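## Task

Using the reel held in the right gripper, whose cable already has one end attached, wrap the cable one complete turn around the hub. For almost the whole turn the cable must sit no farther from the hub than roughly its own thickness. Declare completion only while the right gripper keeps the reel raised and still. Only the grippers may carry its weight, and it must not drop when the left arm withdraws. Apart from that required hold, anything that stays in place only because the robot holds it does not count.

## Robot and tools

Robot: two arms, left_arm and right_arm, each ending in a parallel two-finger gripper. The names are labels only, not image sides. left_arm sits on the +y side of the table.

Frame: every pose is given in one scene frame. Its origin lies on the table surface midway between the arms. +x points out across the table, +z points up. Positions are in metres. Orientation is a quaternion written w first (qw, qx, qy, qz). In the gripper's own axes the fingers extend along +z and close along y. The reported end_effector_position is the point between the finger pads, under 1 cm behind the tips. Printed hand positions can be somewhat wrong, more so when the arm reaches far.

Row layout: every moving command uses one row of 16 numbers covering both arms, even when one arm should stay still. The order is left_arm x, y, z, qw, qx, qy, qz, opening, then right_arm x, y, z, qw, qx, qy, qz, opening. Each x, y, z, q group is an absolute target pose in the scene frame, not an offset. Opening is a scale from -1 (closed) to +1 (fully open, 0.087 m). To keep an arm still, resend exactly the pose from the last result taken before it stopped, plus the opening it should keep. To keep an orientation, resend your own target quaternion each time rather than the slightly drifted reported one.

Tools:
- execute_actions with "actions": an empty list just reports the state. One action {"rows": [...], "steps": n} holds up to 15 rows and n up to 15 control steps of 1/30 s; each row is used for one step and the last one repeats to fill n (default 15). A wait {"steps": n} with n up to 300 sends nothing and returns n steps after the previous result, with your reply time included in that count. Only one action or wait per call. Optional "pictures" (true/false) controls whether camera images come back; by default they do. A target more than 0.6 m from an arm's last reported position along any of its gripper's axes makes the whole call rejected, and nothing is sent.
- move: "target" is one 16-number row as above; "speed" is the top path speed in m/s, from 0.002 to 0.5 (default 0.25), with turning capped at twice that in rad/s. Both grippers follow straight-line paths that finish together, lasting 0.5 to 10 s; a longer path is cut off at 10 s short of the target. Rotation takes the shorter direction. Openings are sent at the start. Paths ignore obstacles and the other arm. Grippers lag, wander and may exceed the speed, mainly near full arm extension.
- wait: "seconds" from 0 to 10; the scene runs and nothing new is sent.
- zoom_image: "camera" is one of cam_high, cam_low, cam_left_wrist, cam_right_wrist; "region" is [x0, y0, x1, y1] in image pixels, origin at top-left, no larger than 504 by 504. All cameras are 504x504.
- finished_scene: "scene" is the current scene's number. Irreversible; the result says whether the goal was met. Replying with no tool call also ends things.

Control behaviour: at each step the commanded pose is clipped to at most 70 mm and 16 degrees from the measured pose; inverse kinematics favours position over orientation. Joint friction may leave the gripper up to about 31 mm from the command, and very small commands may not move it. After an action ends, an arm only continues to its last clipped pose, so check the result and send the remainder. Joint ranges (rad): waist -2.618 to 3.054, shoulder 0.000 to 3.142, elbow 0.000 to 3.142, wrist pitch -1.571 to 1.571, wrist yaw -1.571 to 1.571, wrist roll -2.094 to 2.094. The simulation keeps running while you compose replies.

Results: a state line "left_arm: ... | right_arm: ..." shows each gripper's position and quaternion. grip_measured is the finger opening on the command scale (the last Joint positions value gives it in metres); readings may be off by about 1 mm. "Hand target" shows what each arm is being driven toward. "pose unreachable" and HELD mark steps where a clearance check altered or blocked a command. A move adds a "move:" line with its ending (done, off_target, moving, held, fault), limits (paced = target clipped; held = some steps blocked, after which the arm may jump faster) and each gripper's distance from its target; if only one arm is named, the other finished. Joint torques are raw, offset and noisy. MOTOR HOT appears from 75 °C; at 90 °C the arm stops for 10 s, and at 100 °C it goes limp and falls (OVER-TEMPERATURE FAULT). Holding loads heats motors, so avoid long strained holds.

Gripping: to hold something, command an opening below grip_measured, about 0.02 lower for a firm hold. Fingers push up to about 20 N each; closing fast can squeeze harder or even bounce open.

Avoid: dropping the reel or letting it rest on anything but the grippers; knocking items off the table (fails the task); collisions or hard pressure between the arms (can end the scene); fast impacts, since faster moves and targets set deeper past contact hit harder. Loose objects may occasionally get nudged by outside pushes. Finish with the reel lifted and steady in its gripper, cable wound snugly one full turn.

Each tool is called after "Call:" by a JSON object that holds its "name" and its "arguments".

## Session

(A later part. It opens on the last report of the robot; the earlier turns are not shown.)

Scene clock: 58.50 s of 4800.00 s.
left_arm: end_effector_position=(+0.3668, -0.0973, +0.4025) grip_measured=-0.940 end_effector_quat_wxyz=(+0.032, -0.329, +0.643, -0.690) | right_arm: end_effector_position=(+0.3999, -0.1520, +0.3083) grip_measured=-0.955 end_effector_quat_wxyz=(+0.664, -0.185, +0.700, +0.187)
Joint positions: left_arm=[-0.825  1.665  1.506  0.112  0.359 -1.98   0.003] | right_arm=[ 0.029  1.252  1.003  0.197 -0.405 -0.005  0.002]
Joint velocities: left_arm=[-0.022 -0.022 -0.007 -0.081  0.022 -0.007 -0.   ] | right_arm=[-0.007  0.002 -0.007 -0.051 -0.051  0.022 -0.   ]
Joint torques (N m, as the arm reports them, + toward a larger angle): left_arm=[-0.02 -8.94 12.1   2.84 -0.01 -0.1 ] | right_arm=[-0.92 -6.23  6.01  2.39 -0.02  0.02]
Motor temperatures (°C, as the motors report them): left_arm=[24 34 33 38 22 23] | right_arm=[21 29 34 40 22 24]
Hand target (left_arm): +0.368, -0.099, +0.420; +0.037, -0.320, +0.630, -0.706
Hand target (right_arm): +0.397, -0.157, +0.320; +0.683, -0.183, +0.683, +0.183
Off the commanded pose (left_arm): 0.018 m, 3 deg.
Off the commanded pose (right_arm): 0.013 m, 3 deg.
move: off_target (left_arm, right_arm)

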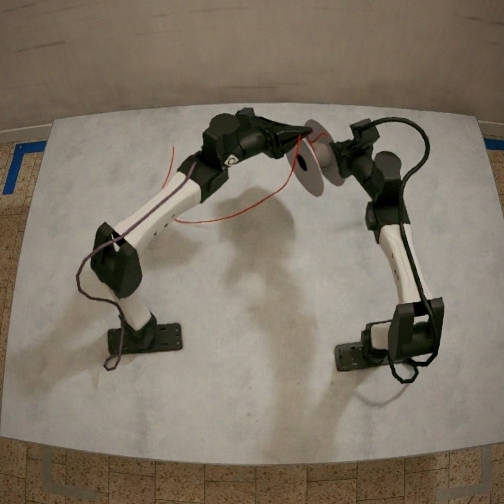

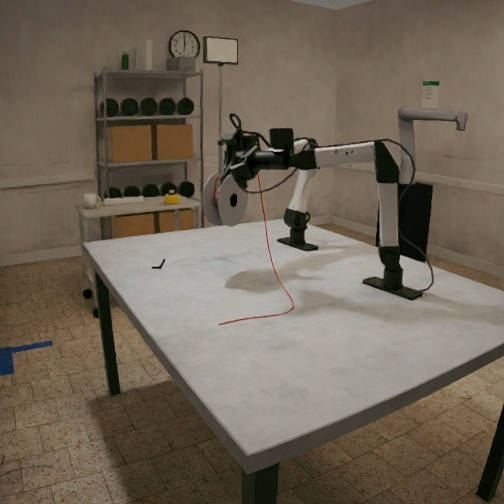

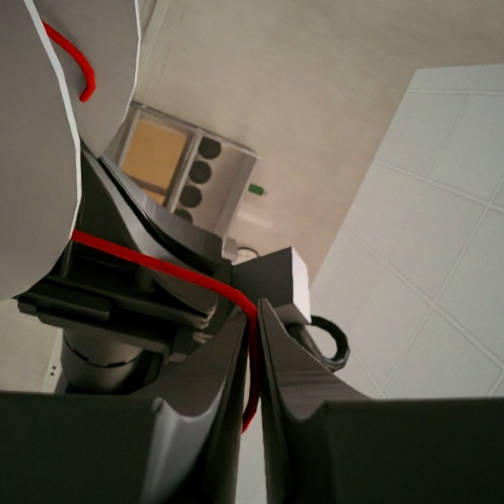

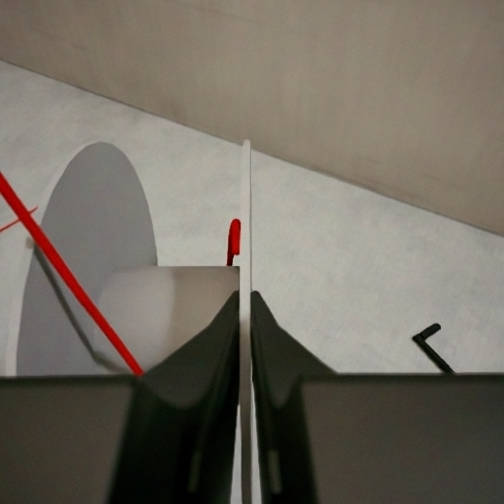

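Call:
{"name": "move", "arguments": {"target": [0.433,-0.09,0.37,0.037,-0.32,0.63,-0.706,-0.94,0.362,-0.177,0.32,0.683,-0.183,0.683,0.183,-0.99], "speed": 0.04}}

Scene clock: 63.03 s of 4800.00 s.
left_arm: end_effector_position=(+0.4177, -0.0949, +0.3526) grip_measured=-0.940 end_effector_quat_wxyz=(+0.018, -0.321, +0.648, -0.690) | right_arm: end_effector_position=(+0.3682, -0.1750, +0.3087) grip_measured=-0.955 end_effector_quat_wxyz=(+0.668, -0.180, +0.699, +0.183)
Joint positions: left_arm=[-0.73   1.831  1.506  0.272  0.488 -1.98   0.003] | right_arm=[-0.045  1.109  0.914  0.149 -0.466 -0.005  0.002]
Joint velocities: left_arm=[-0.012 -0.002  0.002  0.066  0.125 -0.051  0.001] | right_arm=[-0.012  0.022  0.002 -0.022  0.022 -0.022  0.   ]
Joint torques (N m, as the arm reports them, + toward a larger angle): left_arm=[  1.57 -10.28  12.63   2.72  -0.25  -0.11] | right_arm=[-0.77 -5.38  6.26  2.2  -0.07  0.03]
Motor temperatures (°C, as the motors report them): left_arm=[24 34 34 39 22 23] | right_arm=[21 29 34 40 22 24]
Hand target (left_arm): +0.432, -0.089, +0.369; +0.037, -0.320, +0.630, -0.706
Hand target (right_arm): +0.363, -0.177, +0.321; +0.683, -0.183, +0.683, +0.183
Off the commanded pose (left_arm): 0.024 m, 4 deg.
Off the commanded pose (right_arm): 0.013 m, 3 deg.
move: off_target (left_arm, right_arm)

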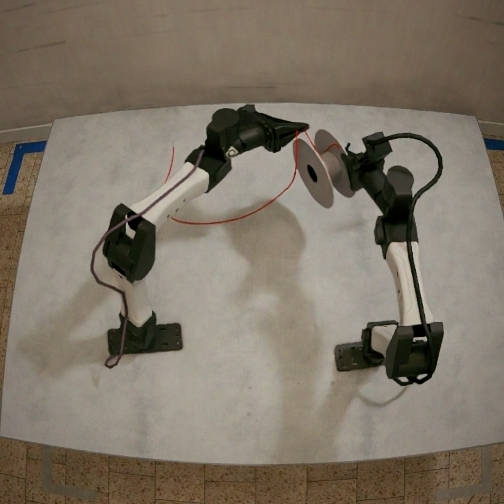

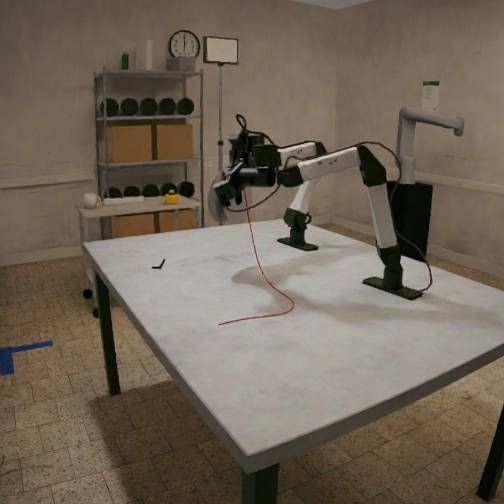

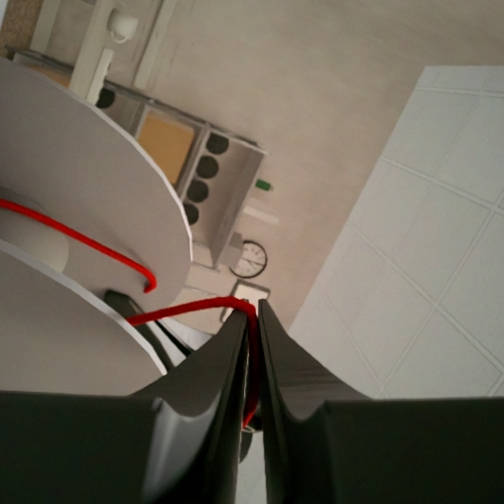

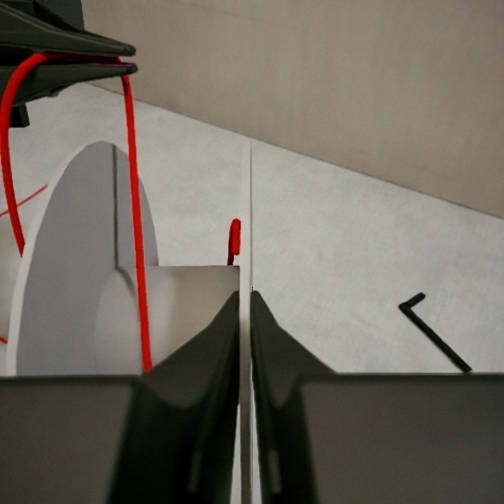

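Call:
{"name": "move", "arguments": {"target": [0.435,-0.10,0.35,0.037,-0.32,0.63,-0.706,-0.8,0.32,-0.202,0.33,0.683,-0.183,0.683,0.183,-0.99], "speed": 0.04}}

Scene clock: 67.70 s of 4800.00 s.
left_arm: end_effector_position=(+0.4258, -0.0990, +0.3555) grip_measured=-0.800 end_effector_quat_wxyz=(+0.036, -0.311, +0.632, -0.709) | right_arm: end_effector_position=(+0.3239, -0.2019, +0.3108) grip_measured=-0.955 end_effector_quat_wxyz=(+0.655, -0.173, +0.710, +0.189)
Joint positions: left_arm=[-0.734  1.862  1.506  0.365  0.461 -1.98   0.009] | right_arm=[-0.179  0.939  0.875 -0.02  -0.599 -0.006  0.002]
Joint velocities: left_arm=[-0.012 -0.027  0.002 -0.007  0.007 -0.022 -0.001] | right_arm=[ 0.007 -0.012  0.002 -0.095 -0.007 -0.022 -0.   ]
Joint torques (N m, as the arm reports them, + toward a larger angle): left_arm=[ 0.49 -9.88 10.52  2.43 -0.05 -0.1 ] | right_arm=[-0.64 -3.85  6.56  2.54 -0.06  0.04]
Motor temperatures (°C, as the motors report them): left_arm=[24 35 35 39 22 23] | right_arm=[21 29 34 39 22 24]
Hand target (left_arm): +0.435, -0.100, +0.350; -0.037, +0.320, -0.630, +0.706
Hand target (right_arm): +0.320, -0.203, +0.331; +0.683, -0.182, +0.684, +0.183
Off the commanded pose (left_arm): 0.011 m, 1 deg.
Off the commanded pose (right_arm): 0.020 m, 5 deg.
move: off_target (left_arm, right_arm)

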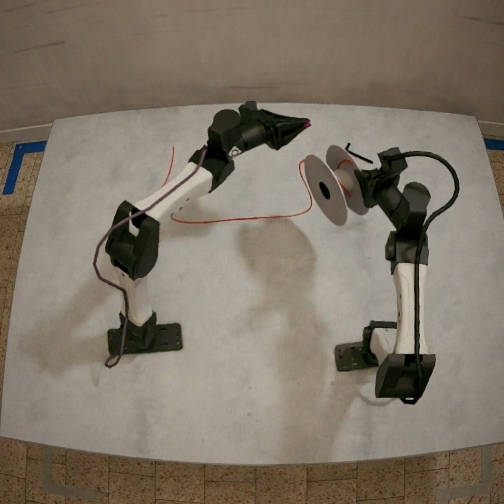

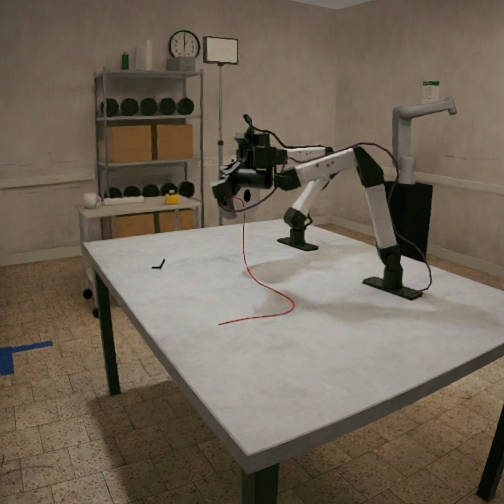

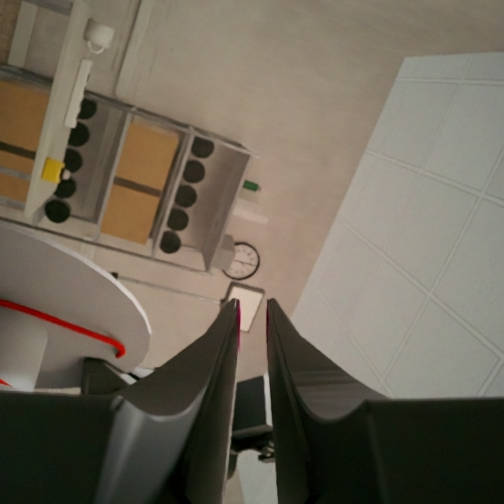

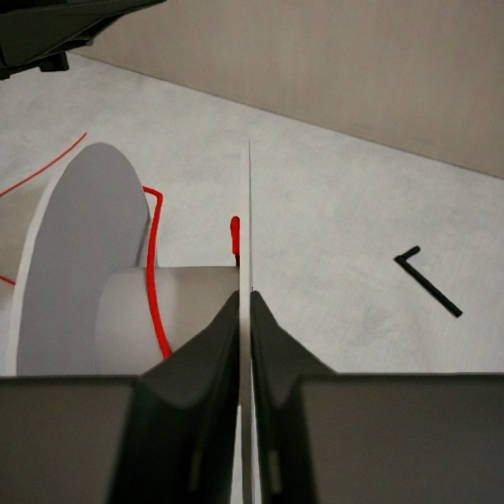

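Call:
{"name": "move", "arguments": {"target": [0.25,0.14,0.22,0.612,0.354,0.612,-0.354,1,0.32,-0.202,0.33,0.683,-0.183,0.683,0.183,-0.99], "speed": 0.3}}

Call:
{"name": "move", "arguments": {"target": [0.27,0.04,0.19,0.612,0.354,0.612,-0.354,1,0.27,-0.145,0.49,0.683,-0.183,0.683,0.183,-0.99], "speed": 0.1}}

Scene clock: 76.53 s of 4800.00 s.
left_arm: end_effector_position=(+0.2553, +0.1386, +0.2324) grip_measured=+0.993 end_effector_quat_wxyz=(+0.619, +0.353, +0.605, -0.355) | right_arm: end_effector_position=(+0.3221, -0.2014, +0.3053) grip_measured=-0.955 end_effector_quat_wxyz=(+0.646, -0.171, +0.718, +0.192)
Joint positions: left_arm=[-0.271  0.684  0.396  0.318  0.91  -0.017  0.087] | right_arm=[-0.179  0.939  0.875 -0.046 -0.602 -0.007  0.002]
Joint velocities: left_arm=[ 0.007 -0.002 -0.012 -0.022  0.022 -0.007 -0.001] | right_arm=[ 0.012 -0.022  0.012 -0.022 -0.051 -0.022  0.   ]
Joint torques (N m, as the arm reports them, + toward a larger angle): left_arm=[ 0.7  -2.03  6.88  1.91  0.12  0.  ] | right_arm=[-0.35 -4.13  6.47  2.72 -0.06  0.01]
Motor temperatures (°C, as the motors report them): left_arm=[24 35 35 39 22 23] | right_arm=[21 29 35 40 22 24]
Hand target (left_arm): +0.251, +0.140, +0.222; +0.612, +0.353, +0.612, -0.356
Hand target (right_arm): +0.319, -0.202, +0.330; +0.682, -0.184, +0.684, +0.182
Off the commanded pose (left_arm): 0.014 m, 1 deg.
Off the commanded pose (right_arm): 0.025 m, 6 deg.
move: off_target (left_arm, right_arm)

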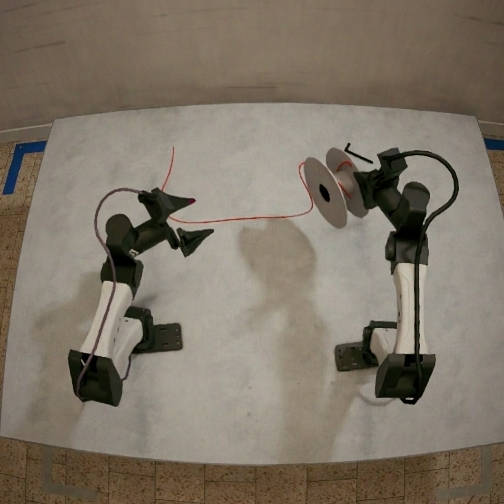

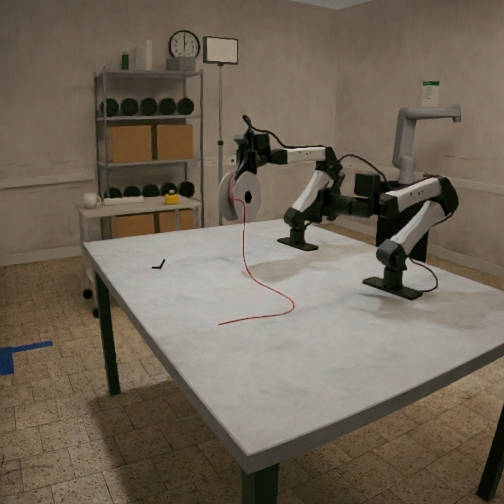

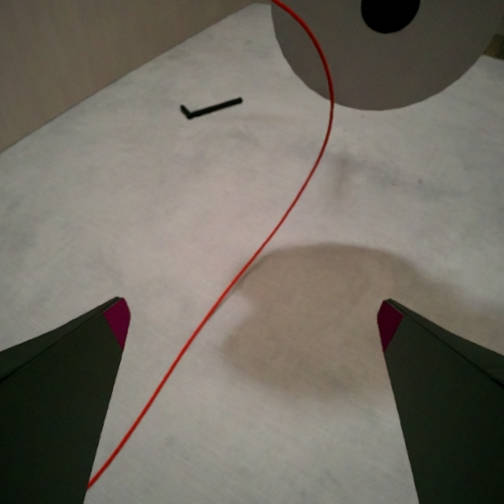

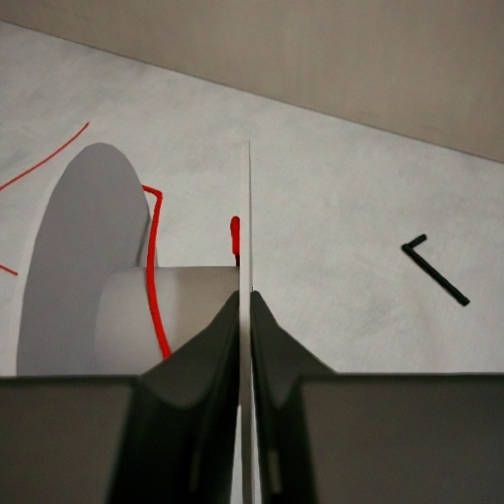

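Scene clock: 79.20 s of 4800.00 s.
left_arm: end_effector_position=(+0.2712, +0.0402, +0.2092) grip_measured=+0.993 end_effector_quat_wxyz=(+0.627, +0.352, +0.597, -0.357) | right_arm: end_effector_position=(+0.2714, -0.1460, +0.4563) grip_measured=-0.955 end_effector_quat_wxyz=(+0.643, -0.186, +0.721, +0.178)
Joint positions: left_arm=[-0.779  1.058  0.396  0.706  0.404 -0.003  0.087] | right_arm=[ 0.206  1.064  1.622 -0.671 -0.217 -0.007  0.002]
Joint velocities: left_arm=[-0.012 -0.007  0.007  0.081 -0.022 -0.007 -0.001] | right_arm=[ 0.002 -0.007  0.002  0.066 -0.022 -0.022  0.   ]
Joint torques (N m, as the arm reports them, + toward a larger angle): left_arm=[-0.59 -1.38  6.51  2.37 -0.12 -0.02] | right_arm=[ 1.13 -1.22  7.86  2.78  0.13 -0.02]
Motor temperatures (°C, as the motors report them): left_arm=[24 34 35 39 22 23] | right_arm=[21 28 35 40 22 24]
Hand target (left_arm): +0.269, +0.041, +0.190; +0.612, +0.355, +0.612, -0.353
Hand target (right_arm): +0.270, -0.145, +0.489; +0.682, -0.185, +0.684, +0.181
Off the commanded pose (left_arm): 0.019 m, 2 deg.
Off the commanded pose (right_arm): 0.034 m, 6 deg.
move: off_target (left_arm, right_arm)

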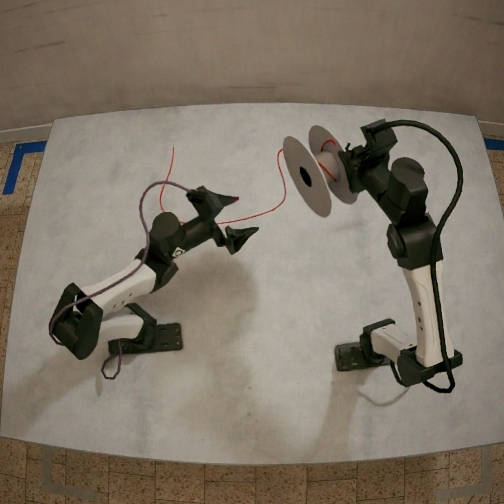

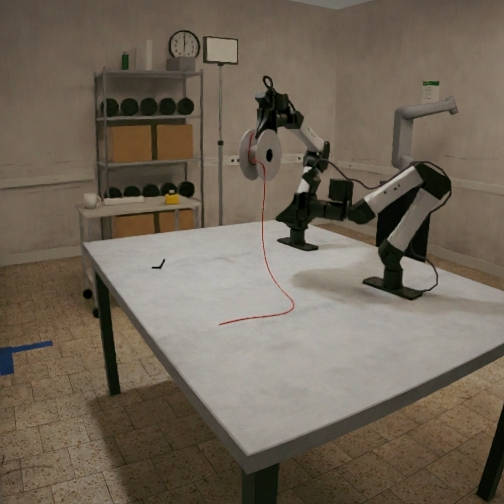

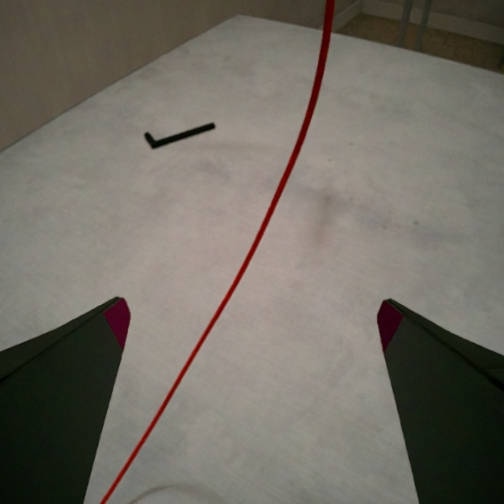

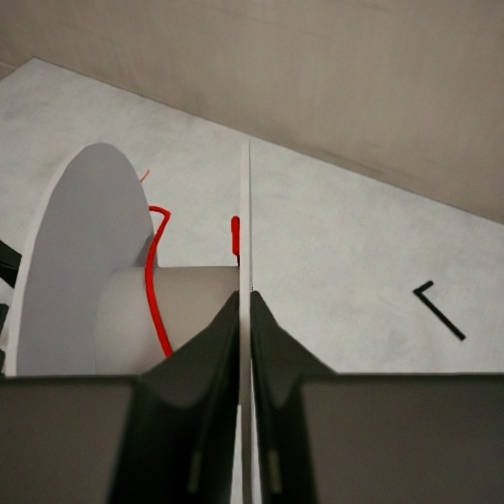

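Call:
{"name": "move", "arguments": {"target": [0.308,-0.053,0.17,0.612,0.354,0.612,-0.354,1,0.27,-0.145,0.49,0.683,-0.183,0.683,0.183,-0.99], "speed": 0.1}}

Call:
{"name": "move", "arguments": {"target": [0.308,-0.053,0.17,0.612,0.354,0.612,-0.354,-0.94,0.27,-0.145,0.49,0.683,-0.183,0.683,0.183,-0.99]}}

Scene clock: 82.60 s of 4800.00 s.
left_arm: end_effector_position=(+0.3042, -0.0472, +0.1690) grip_measured=+0.993 end_effector_quat_wxyz=(+0.611, +0.354, +0.613, -0.355) | right_arm: end_effector_position=(+0.2700, -0.1466, +0.4513) grip_measured=-0.955 end_effector_quat_wxyz=(+0.636, -0.186, +0.728, +0.177)
Joint positions: left_arm=[-0.958  1.557  0.596  0.958  0.227 -0.003  0.087] | right_arm=[ 0.206  1.064  1.622 -0.692 -0.217 -0.007  0.002]
Joint velocities: left_arm=[-0.002 -0.002  0.002  0.081 -0.007 -0.051 -0.001] | right_arm=[ 0.002  0.007 -0.012  0.081  0.081 -0.037  0.001]
Joint torques (N m, as the arm reports them, + toward a larger angle): left_arm=[-0.54 -5.43  9.55  2.46 -0.07 -0.05] | right_arm=[ 0.5  -1.95  7.31  2.95  0.05  0.04]
Motor temperatures (°C, as the motors report them): left_arm=[24 33 35 39 22 23] | right_arm=[21 28 36 41 22 24]
Hand target (left_arm): +0.307, -0.053, +0.170; +0.612, +0.354, +0.612, -0.354
Hand target (right_arm): +0.267, -0.146, +0.489; +0.683, -0.183, +0.683, +0.183
Off the commanded pose (left_arm): 0.007 m, 0 deg.
Off the commanded pose (right_arm): 0.039 m, 8 deg.
move: off_target (right_arm)

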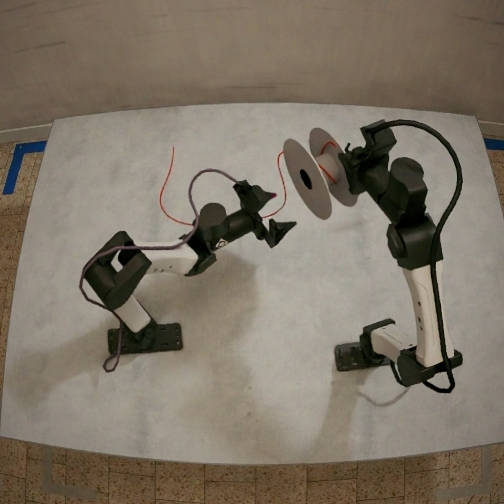

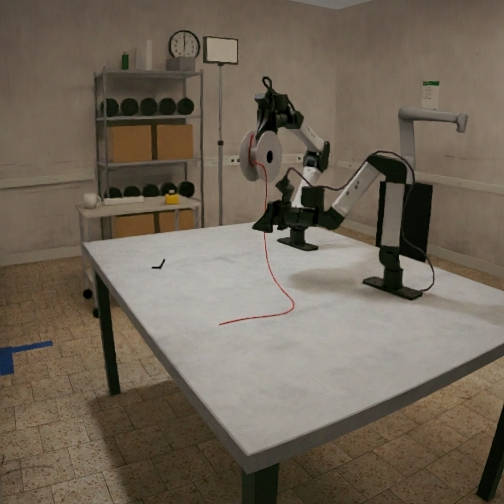

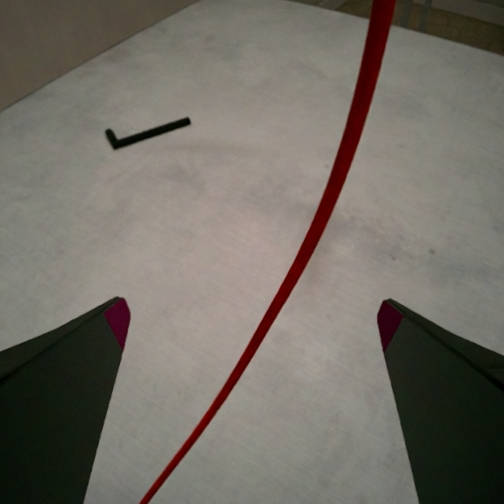

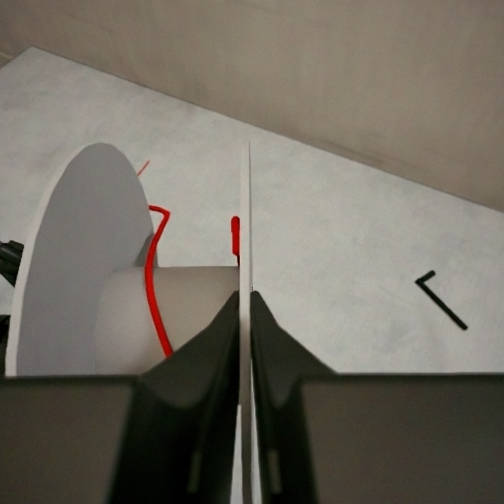

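Scene clock: 83.43 s of 4800.00 s.
left_arm: end_effector_position=(+0.3043, -0.0472, +0.1691) grip_measured=-0.940 end_effector_quat_wxyz=(+0.611, +0.354, +0.613, -0.355) | right_arm: end_effector_position=(+0.2700, -0.1466, +0.4510) grip_measured=-0.955 end_effector_quat_wxyz=(+0.635, -0.186, +0.728, +0.177)
Joint positions: left_arm=[-0.958  1.557  0.596  0.959  0.227 -0.003  0.003] | right_arm=[ 0.206  1.064  1.622 -0.693 -0.217 -0.007  0.002]
Joint velocities: left_arm=[-0.022 -0.002  0.022 -0.037 -0.022 -0.022  0.   ] | right_arm=[-0.022 -0.007 -0.002  0.022 -0.007 -0.037 -0.001]
Joint torques (N m, as the arm reports them, + toward a larger angle): left_arm=[-0.4  -5.34  9.73  2.46 -0.06 -0.06] | right_arm=[ 0.52 -1.96  7.27  2.97  0.06  0.05]
Motor temperatures (°C, as the motors report them): left_arm=[24 33 35 39 22 23] | right_arm=[21 28 36 41 22 24]
Hand target (left_arm): +0.308, -0.053, +0.170; +0.612, +0.354, +0.612, -0.354
Hand target (right_arm): +0.267, -0.146, +0.489; +0.683, -0.183, +0.683, +0.183
Off the commanded pose (left_arm): 0.007 m, 0 deg.
Off the commanded pose (right_arm): 0.039 m, 8 deg.
move: off_target (right_arm)

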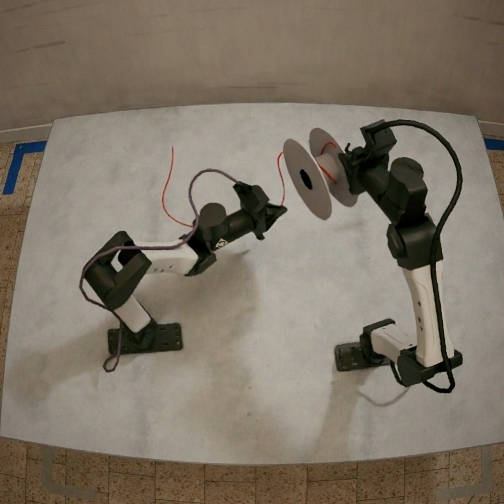

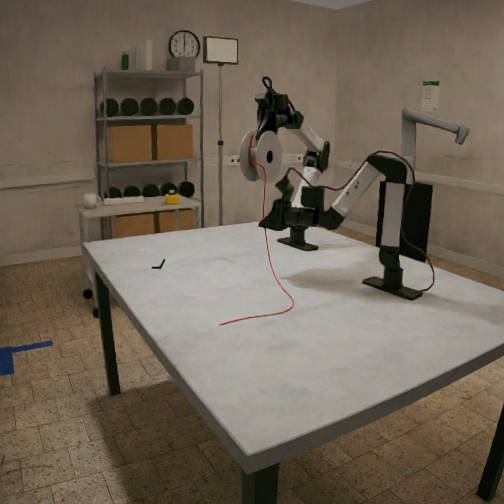

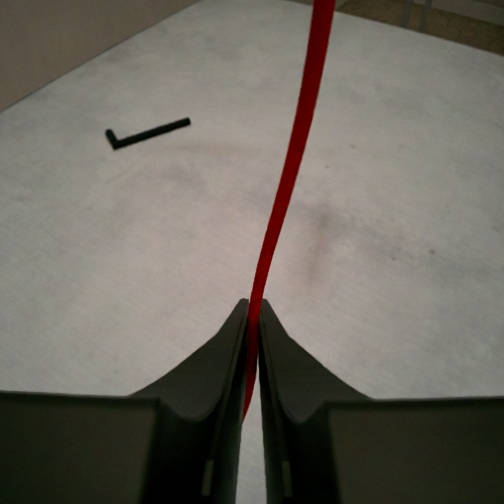

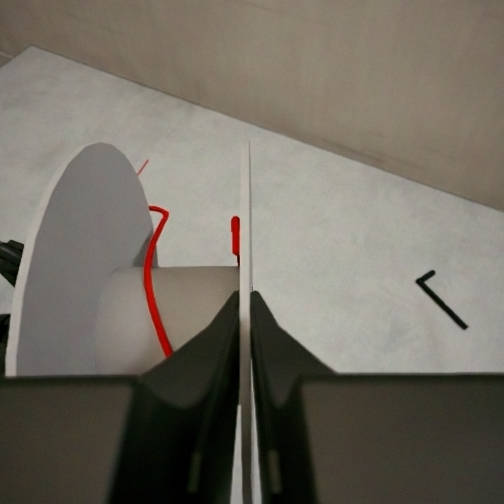

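Call:
{"name": "move", "arguments": {"target": [0.48,-0.025,0.155,0.612,0.354,0.612,-0.354,-0.94,0.27,-0.145,0.49,0.683,-0.183,0.683,0.183,-0.99], "speed": 0.08}}

Scene clock: 87.60 s of 4800.00 s.
left_arm: end_effector_position=(+0.4714, -0.0290, +0.1738) grip_measured=-0.940 end_effector_quat_wxyz=(+0.629, +0.358, +0.590, -0.358) | right_arm: end_effector_position=(+0.2689, -0.1471, +0.4474) grip_measured=-0.955 end_effector_quat_wxyz=(+0.629, -0.187, +0.733, +0.177)
Joint positions: left_arm=[-0.612  1.988  1.101  0.944  0.584 -0.003  0.003] | right_arm=[ 0.206  1.064  1.622 -0.708 -0.216 -0.008  0.002]
Joint velocities: left_arm=[ 0.002  0.002 -0.002 -0.007  0.037 -0.051  0.   ] | right_arm=[ 0.017 -0.002 -0.007  0.051  0.022  0.022  0.001]
Joint torques (N m, as the arm reports them, + toward a larger angle): left_arm=[ 1.04 -9.04  9.34  1.83 -0.05 -0.11] | right_arm=[ 0.57 -2.1   7.25  3.13  0.04  0.06]
Motor temperatures (°C, as the motors report them): left_arm=[24 33 36 39 22 23] | right_arm=[21 28 36 42 22 24]
Hand target (left_arm): +0.479, -0.025, +0.155; +0.612, +0.353, +0.612, -0.355
Hand target (right_arm): +0.266, -0.146, +0.489; +0.682, -0.183, +0.684, +0.183
Off the commanded pose (left_arm): 0.021 m, 3 deg.
Off the commanded pose (right_arm): 0.043 m, 8 deg.
move: off_target (left_arm, right_arm)

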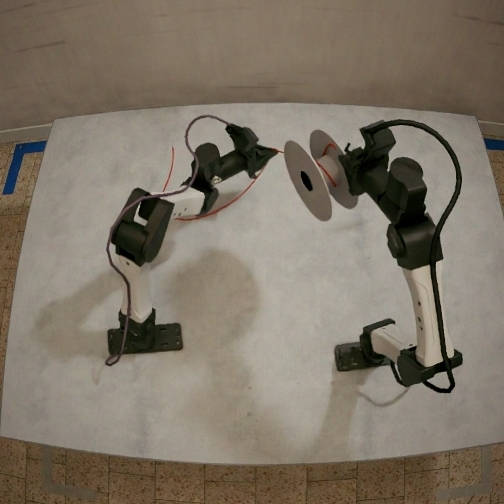

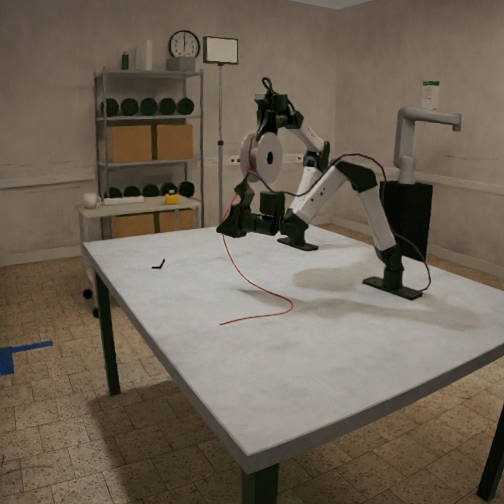

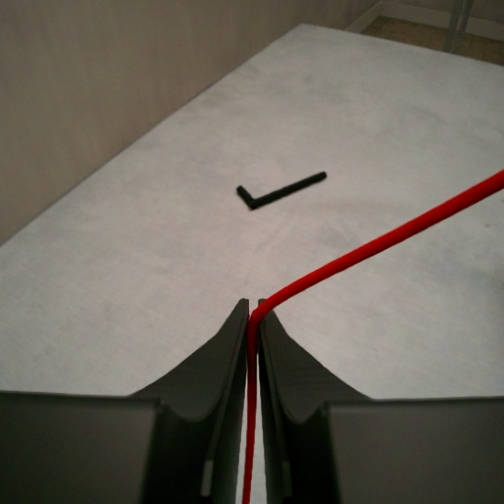

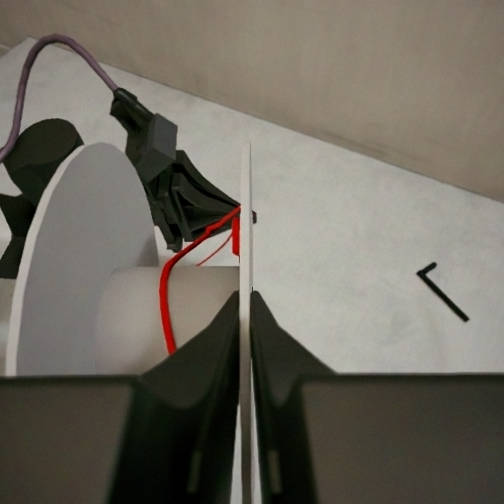

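Call:
{"name": "move", "arguments": {"target": [0.322,-0.097,0.11,0.612,0.354,0.612,-0.354,-0.94,0.27,-0.145,0.49,0.683,-0.183,0.683,0.183,-0.99], "speed": 0.08}}

Call:
{"name": "move", "arguments": {"target": [0.31,-0.104,0.17,0.612,0.354,0.612,-0.354,-0.94,0.31,-0.122,0.44,0.875,-0.109,0.408,0.235,-0.99], "speed": 0.08}}

Scene clock: 94.43 s of 4800.00 s.
left_arm: end_effector_position=(+0.3268, -0.1013, +0.1226) grip_measured=-0.940 end_effector_quat_wxyz=(+0.621, +0.352, +0.601, -0.360) | right_arm: end_effector_position=(+0.2701, -0.1468, +0.4513) grip_measured=-0.955 end_effector_quat_wxyz=(+0.636, -0.186, +0.728, +0.177)
Joint positions: left_arm=[-1.016  1.927  0.745  1.213  0.172 -0.002  0.003] | right_arm=[ 0.206  1.064  1.622 -0.692 -0.216 -0.009  0.002]
Joint velocities: left_arm=[-0.002 -0.017  0.007 -0.007  0.081  0.007  0.001] | right_arm=[-0.017 -0.002  0.002 -0.007 -0.022 -0.007  0.001]
Joint torques (N m, as the arm reports them, + toward a larger angle): left_arm=[ -0.32 -10.12   4.07   2.47  -0.08  -0.04] | right_arm=[ 0.52 -1.95  7.29  2.97  0.05  0.05]
Motor temperatures (°C, as the motors report them): left_arm=[24 34 35 39 22 23] | right_arm=[21 28 36 43 22 24]
Hand target (left_arm): +0.322, -0.096, +0.111; +0.612, +0.355, +0.612, -0.353
Hand target (right_arm): +0.267, -0.146, +0.489; +0.683, -0.183, +0.683, +0.183
Off the commanded pose (left_arm): 0.014 m, 2 deg.
Off the commanded pose (right_arm): 0.039 m, 8 deg.
move: off_target (left_arm, right_arm)

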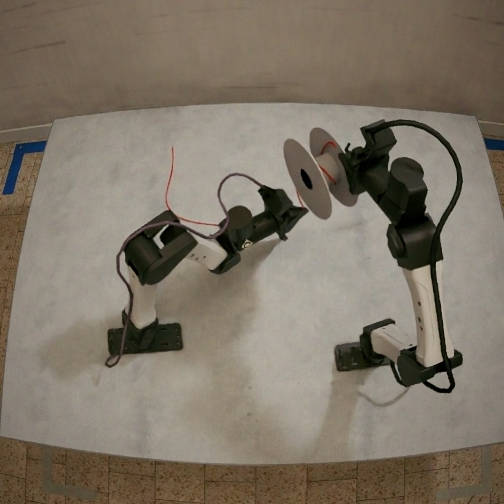

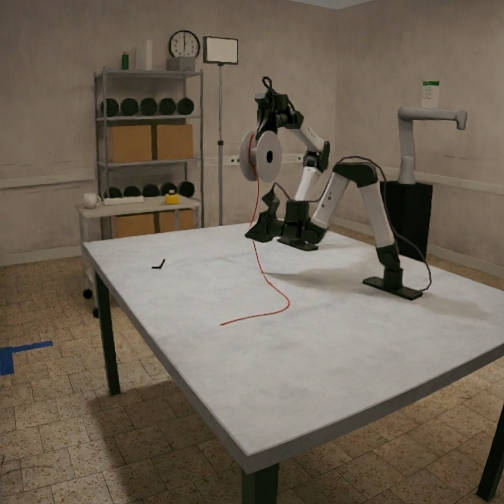

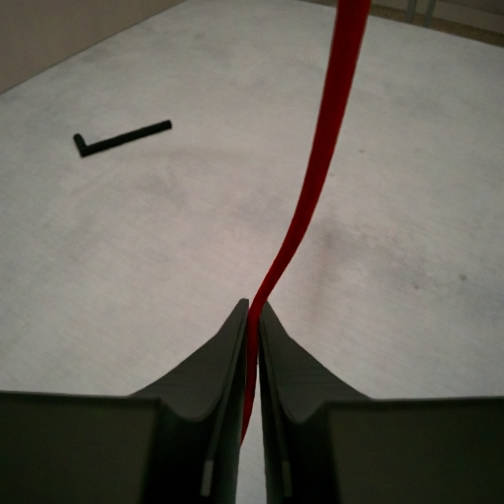

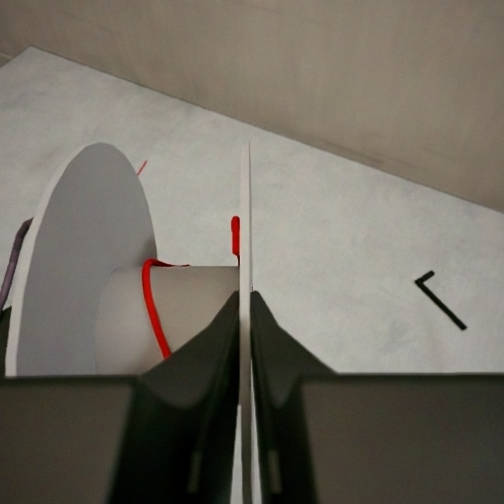

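Scene clock: 100.27 s of 4800.00 s.
left_arm: end_effector_position=(+0.3103, -0.0997, +0.1580) grip_measured=-0.940 end_effector_quat_wxyz=(+0.606, +0.356, +0.618, -0.352) | right_arm: end_effector_position=(+0.3187, -0.1189, +0.4176) grip_measured=-0.955 end_effector_quat_wxyz=(+0.856, -0.126, +0.449, +0.224)
Joint positions: left_arm=[-1.056  1.739  0.76   0.961  0.126 -0.002  0.003] | right_arm=[ 0.27   1.035  0.675  0.968 -0.133  0.075  0.002]
Joint velocities: left_arm=[-0.012 -0.007  0.007 -0.007 -0.051  0.051 -0.   ] | right_arm=[-0.007  0.012 -0.007  0.066  0.007  0.022  0.   ]
Joint torques (N m, as the arm reports them, + toward a larger angle): left_arm=[ -0.59 -10.38   9.43   2.25  -0.05  -0.07] | right_arm=[ 1.13 -2.1   6.64  2.35  0.32  0.15]
Motor temperatures (°C, as the motors report them): left_arm=[24 34 35 39 22 23] | right_arm=[21 27 36 43 22 24]
Hand target (left_arm): +0.310, -0.104, +0.170; +0.612, +0.354, +0.612, -0.354
Hand target (right_arm): +0.309, -0.122, +0.439; +0.875, -0.110, +0.410, +0.234
Off the commanded pose (left_arm): 0.013 m, 1 deg.
Off the commanded pose (right_arm): 0.024 m, 6 deg.
move: off_target (left_arm, right_arm)

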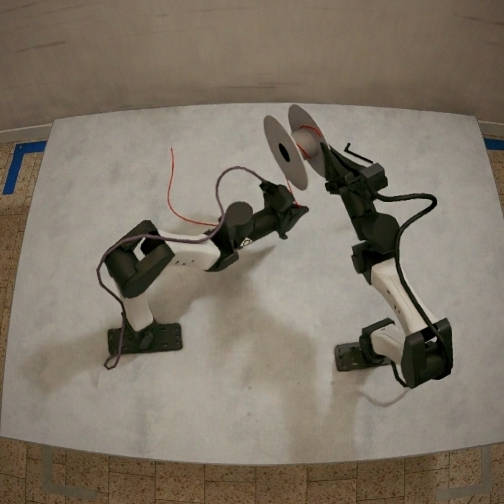

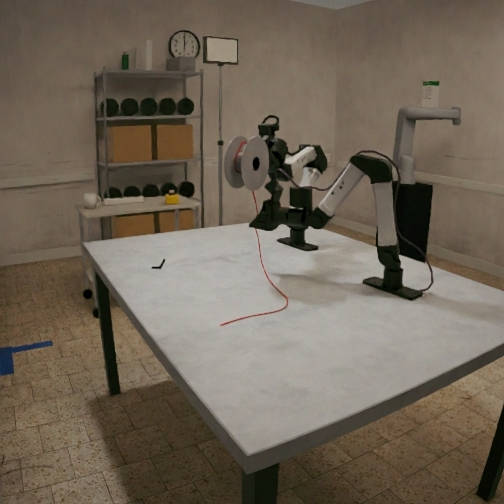

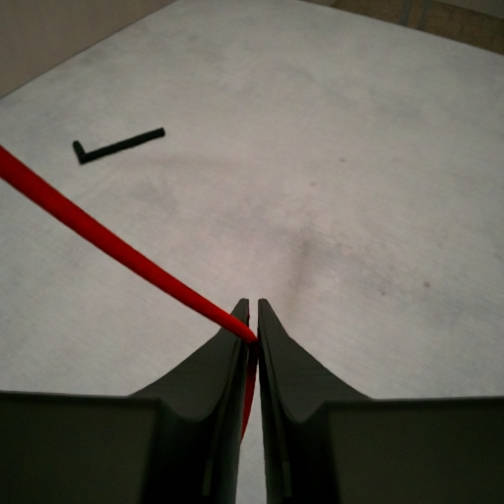

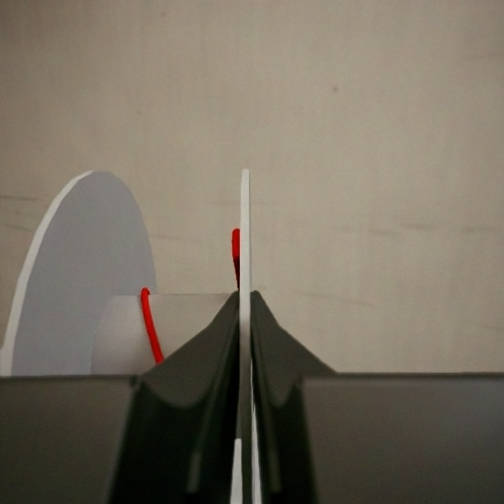

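Reel pivoted slightly from tension; release now.

Call:
{"name": "move", "arguments": {"target": [0.22,0.07,0.19,0.612,0.354,0.612,-0.354,0.3,0.31,-0.122,0.44,0.875,-0.109,0.408,0.235,-0.99], "speed": 0.12}}

Call:
{"name": "move", "arguments": {"target": [0.17,0.2,0.25,0.683,0.183,0.683,-0.183,0.3,0.27,-0.12,0.54,0.804,-0.195,0.375,0.418,-0.99], "speed": 0.08}}

Call:
{"name": "zoom_image", "arguments": {"camera": "cam_low", "region": [200,80,320,200]}}

Call:
{"name": "zoom_image", "arguments": {"camera": "cam_high", "region": [230,60,380,210]}}

Scene clock: 107.80 s of 4800.00 s.
left_arm: end_effector_position=(+0.2246, +0.0653, +0.2041) grip_measured=+0.300 end_effector_quat_wxyz=(+0.622, +0.351, +0.602, -0.356) | right_arm: end_effector_position=(+0.3184, -0.1188, +0.4179) grip_measured=-0.955 end_effector_quat_wxyz=(+0.856, -0.124, +0.449, +0.227)
Joint positions: left_arm=[-0.837  0.72   0.284  0.466  0.345 -0.002  0.057] | right_arm=[ 0.27   1.035  0.675  0.969 -0.133  0.081  0.002]
Joint velocities: left_arm=[ 0.002  0.007 -0.007 -0.051  0.007 -0.007  0.001] | right_arm=[ 0.002 -0.017 -0.002 -0.037  0.022  0.022 -0.001]
Joint torques (N m, as the arm reports them, + toward a larger angle): left_arm=[ 0.71 -2.26  6.86  2.18  0.12 -0.1 ] | right_arm=[ 0.72 -2.08  6.86  2.31  0.28  0.15]
Motor temperatures (°C, as the motors report them): left_arm=[24 35 36 39 22 23] | right_arm=[21 27 36 42 22 24]
Hand target (left_arm): +0.221, +0.069, +0.191; +0.612, +0.353, +0.612, -0.355
Hand target (right_arm): +0.310, -0.122, +0.439; +0.875, -0.110, +0.410, +0.235
Off the commanded pose (left_arm): 0.016 m, 2 deg.
Off the commanded pose (right_arm): 0.024 m, 6 deg.
move: off_target (left_arm, right_arm)

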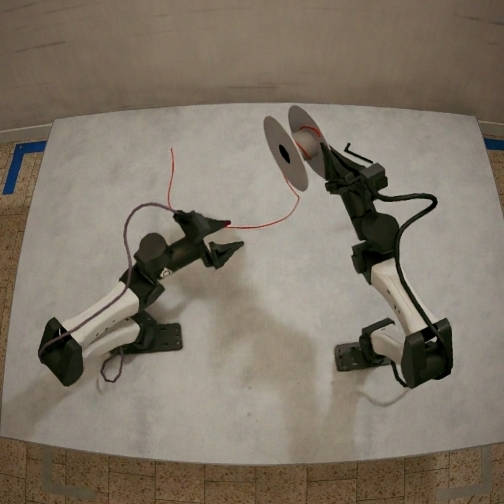

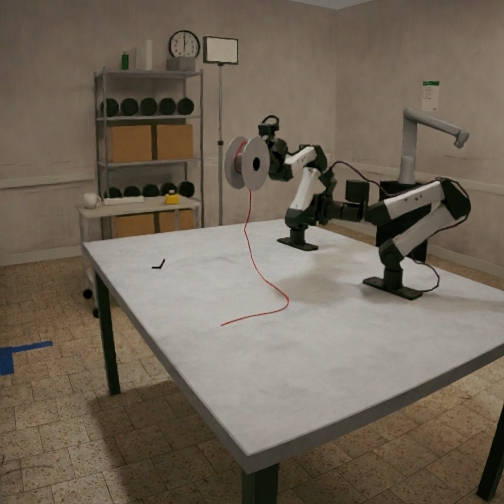

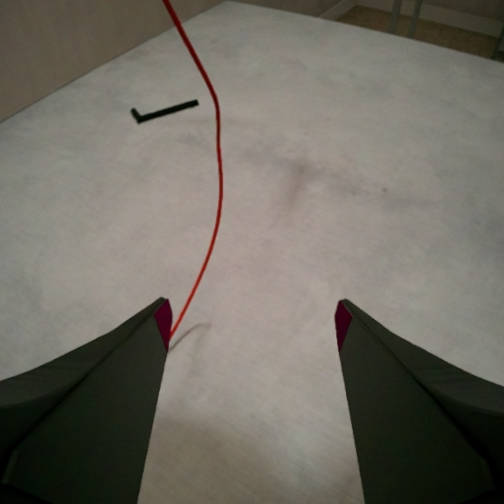

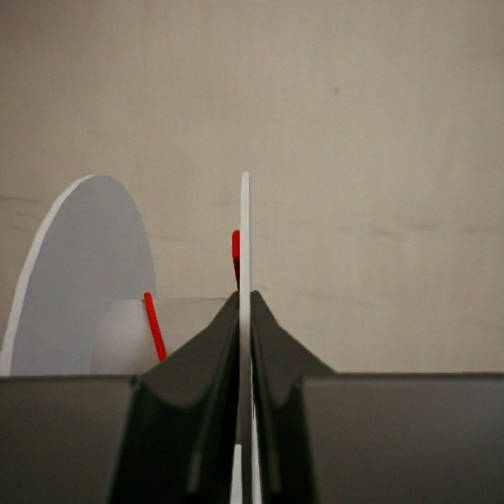

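Scene clock: 112.23 s of 4800.00 s.
left_arm: end_effector_position=(+0.1704, +0.1971, +0.2515) grip_measured=+0.300 end_effector_quat_wxyz=(+0.683, +0.186, +0.682, -0.183) | right_arm: end_effector_position=(+0.2802, -0.1134, +0.5103) grip_measured=-0.955 end_effector_quat_wxyz=(+0.779, -0.196, +0.416, +0.427)
Joint positions: left_arm=[-2.027  0.076  0.518 -0.438 -1.365  0.01   0.057] | right_arm=[ 0.023  1.081  1.013  0.873 -0.642  0.617  0.002]
Joint velocities: left_arm=[-0.017  0.002  0.012 -0.007 -0.125  0.051 -0.   ] | right_arm=[-0.032 -0.002  0.012  0.095  0.022 -0.007 -0.   ]
Joint torques (N m, as the arm reports them, + toward a larger angle): left_arm=[-0.53  3.49  6.69  1.79 -0.08  0.02] | right_arm=[-0.61 -1.99  8.92  1.63  0.59  0.16]
Motor temperatures (°C, as the motors report them): left_arm=[24 34 36 39 22 23] | right_arm=[21 27 37 42 22 24]
Hand target (left_arm): +0.171, +0.199, +0.252; +0.685, +0.185, +0.681, -0.181
Hand target (right_arm): +0.270, -0.122, +0.539; +0.804, -0.193, +0.375, +0.419
Off the commanded pose (left_arm): 0.003 m, 0 deg.
Off the commanded pose (right_arm): 0.032 m, 6 deg.
move: off_target (right_arm)

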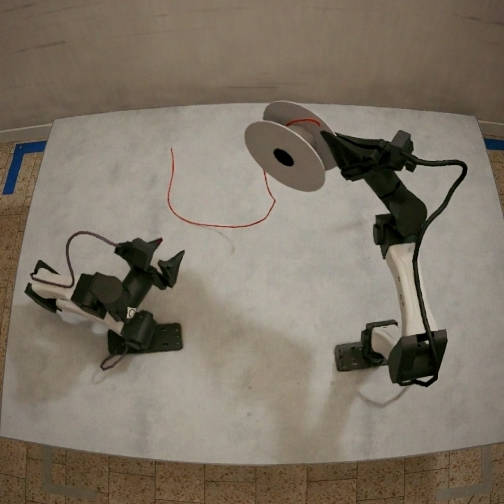

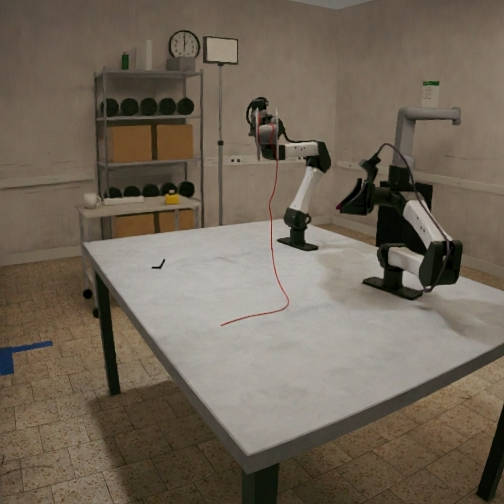

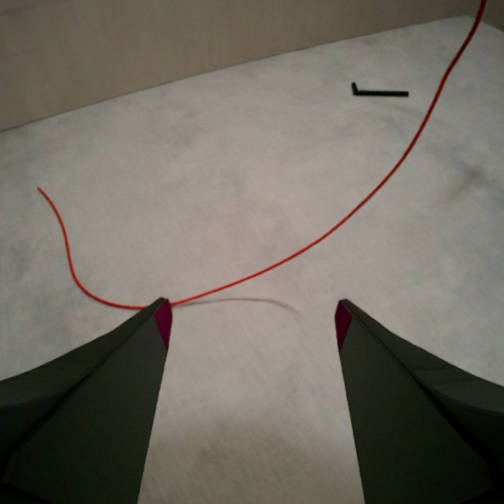

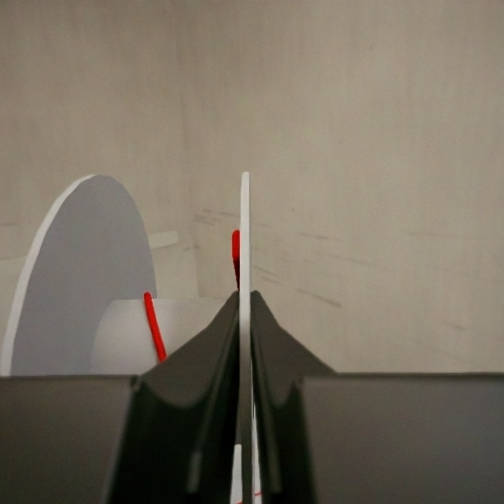

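Region (200, 80, 320, 200) of cam_low's 504x504 image, scaled by 4.200, with more detail than that image has.

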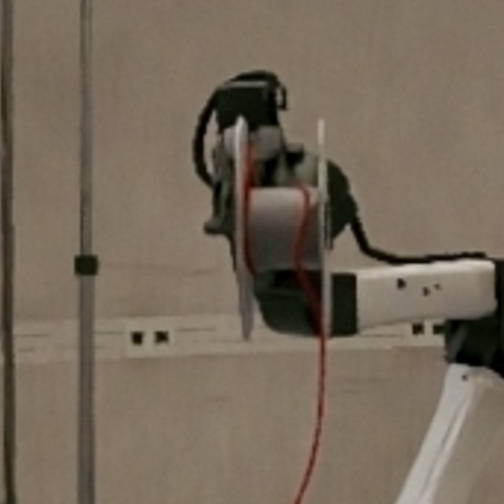

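Region (230, 60, 380, 210) of cam_high's 504x504 image, scaled by 3.360, with more detail than that image has.

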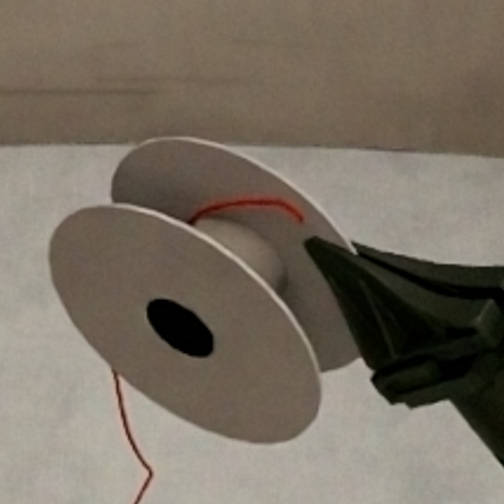

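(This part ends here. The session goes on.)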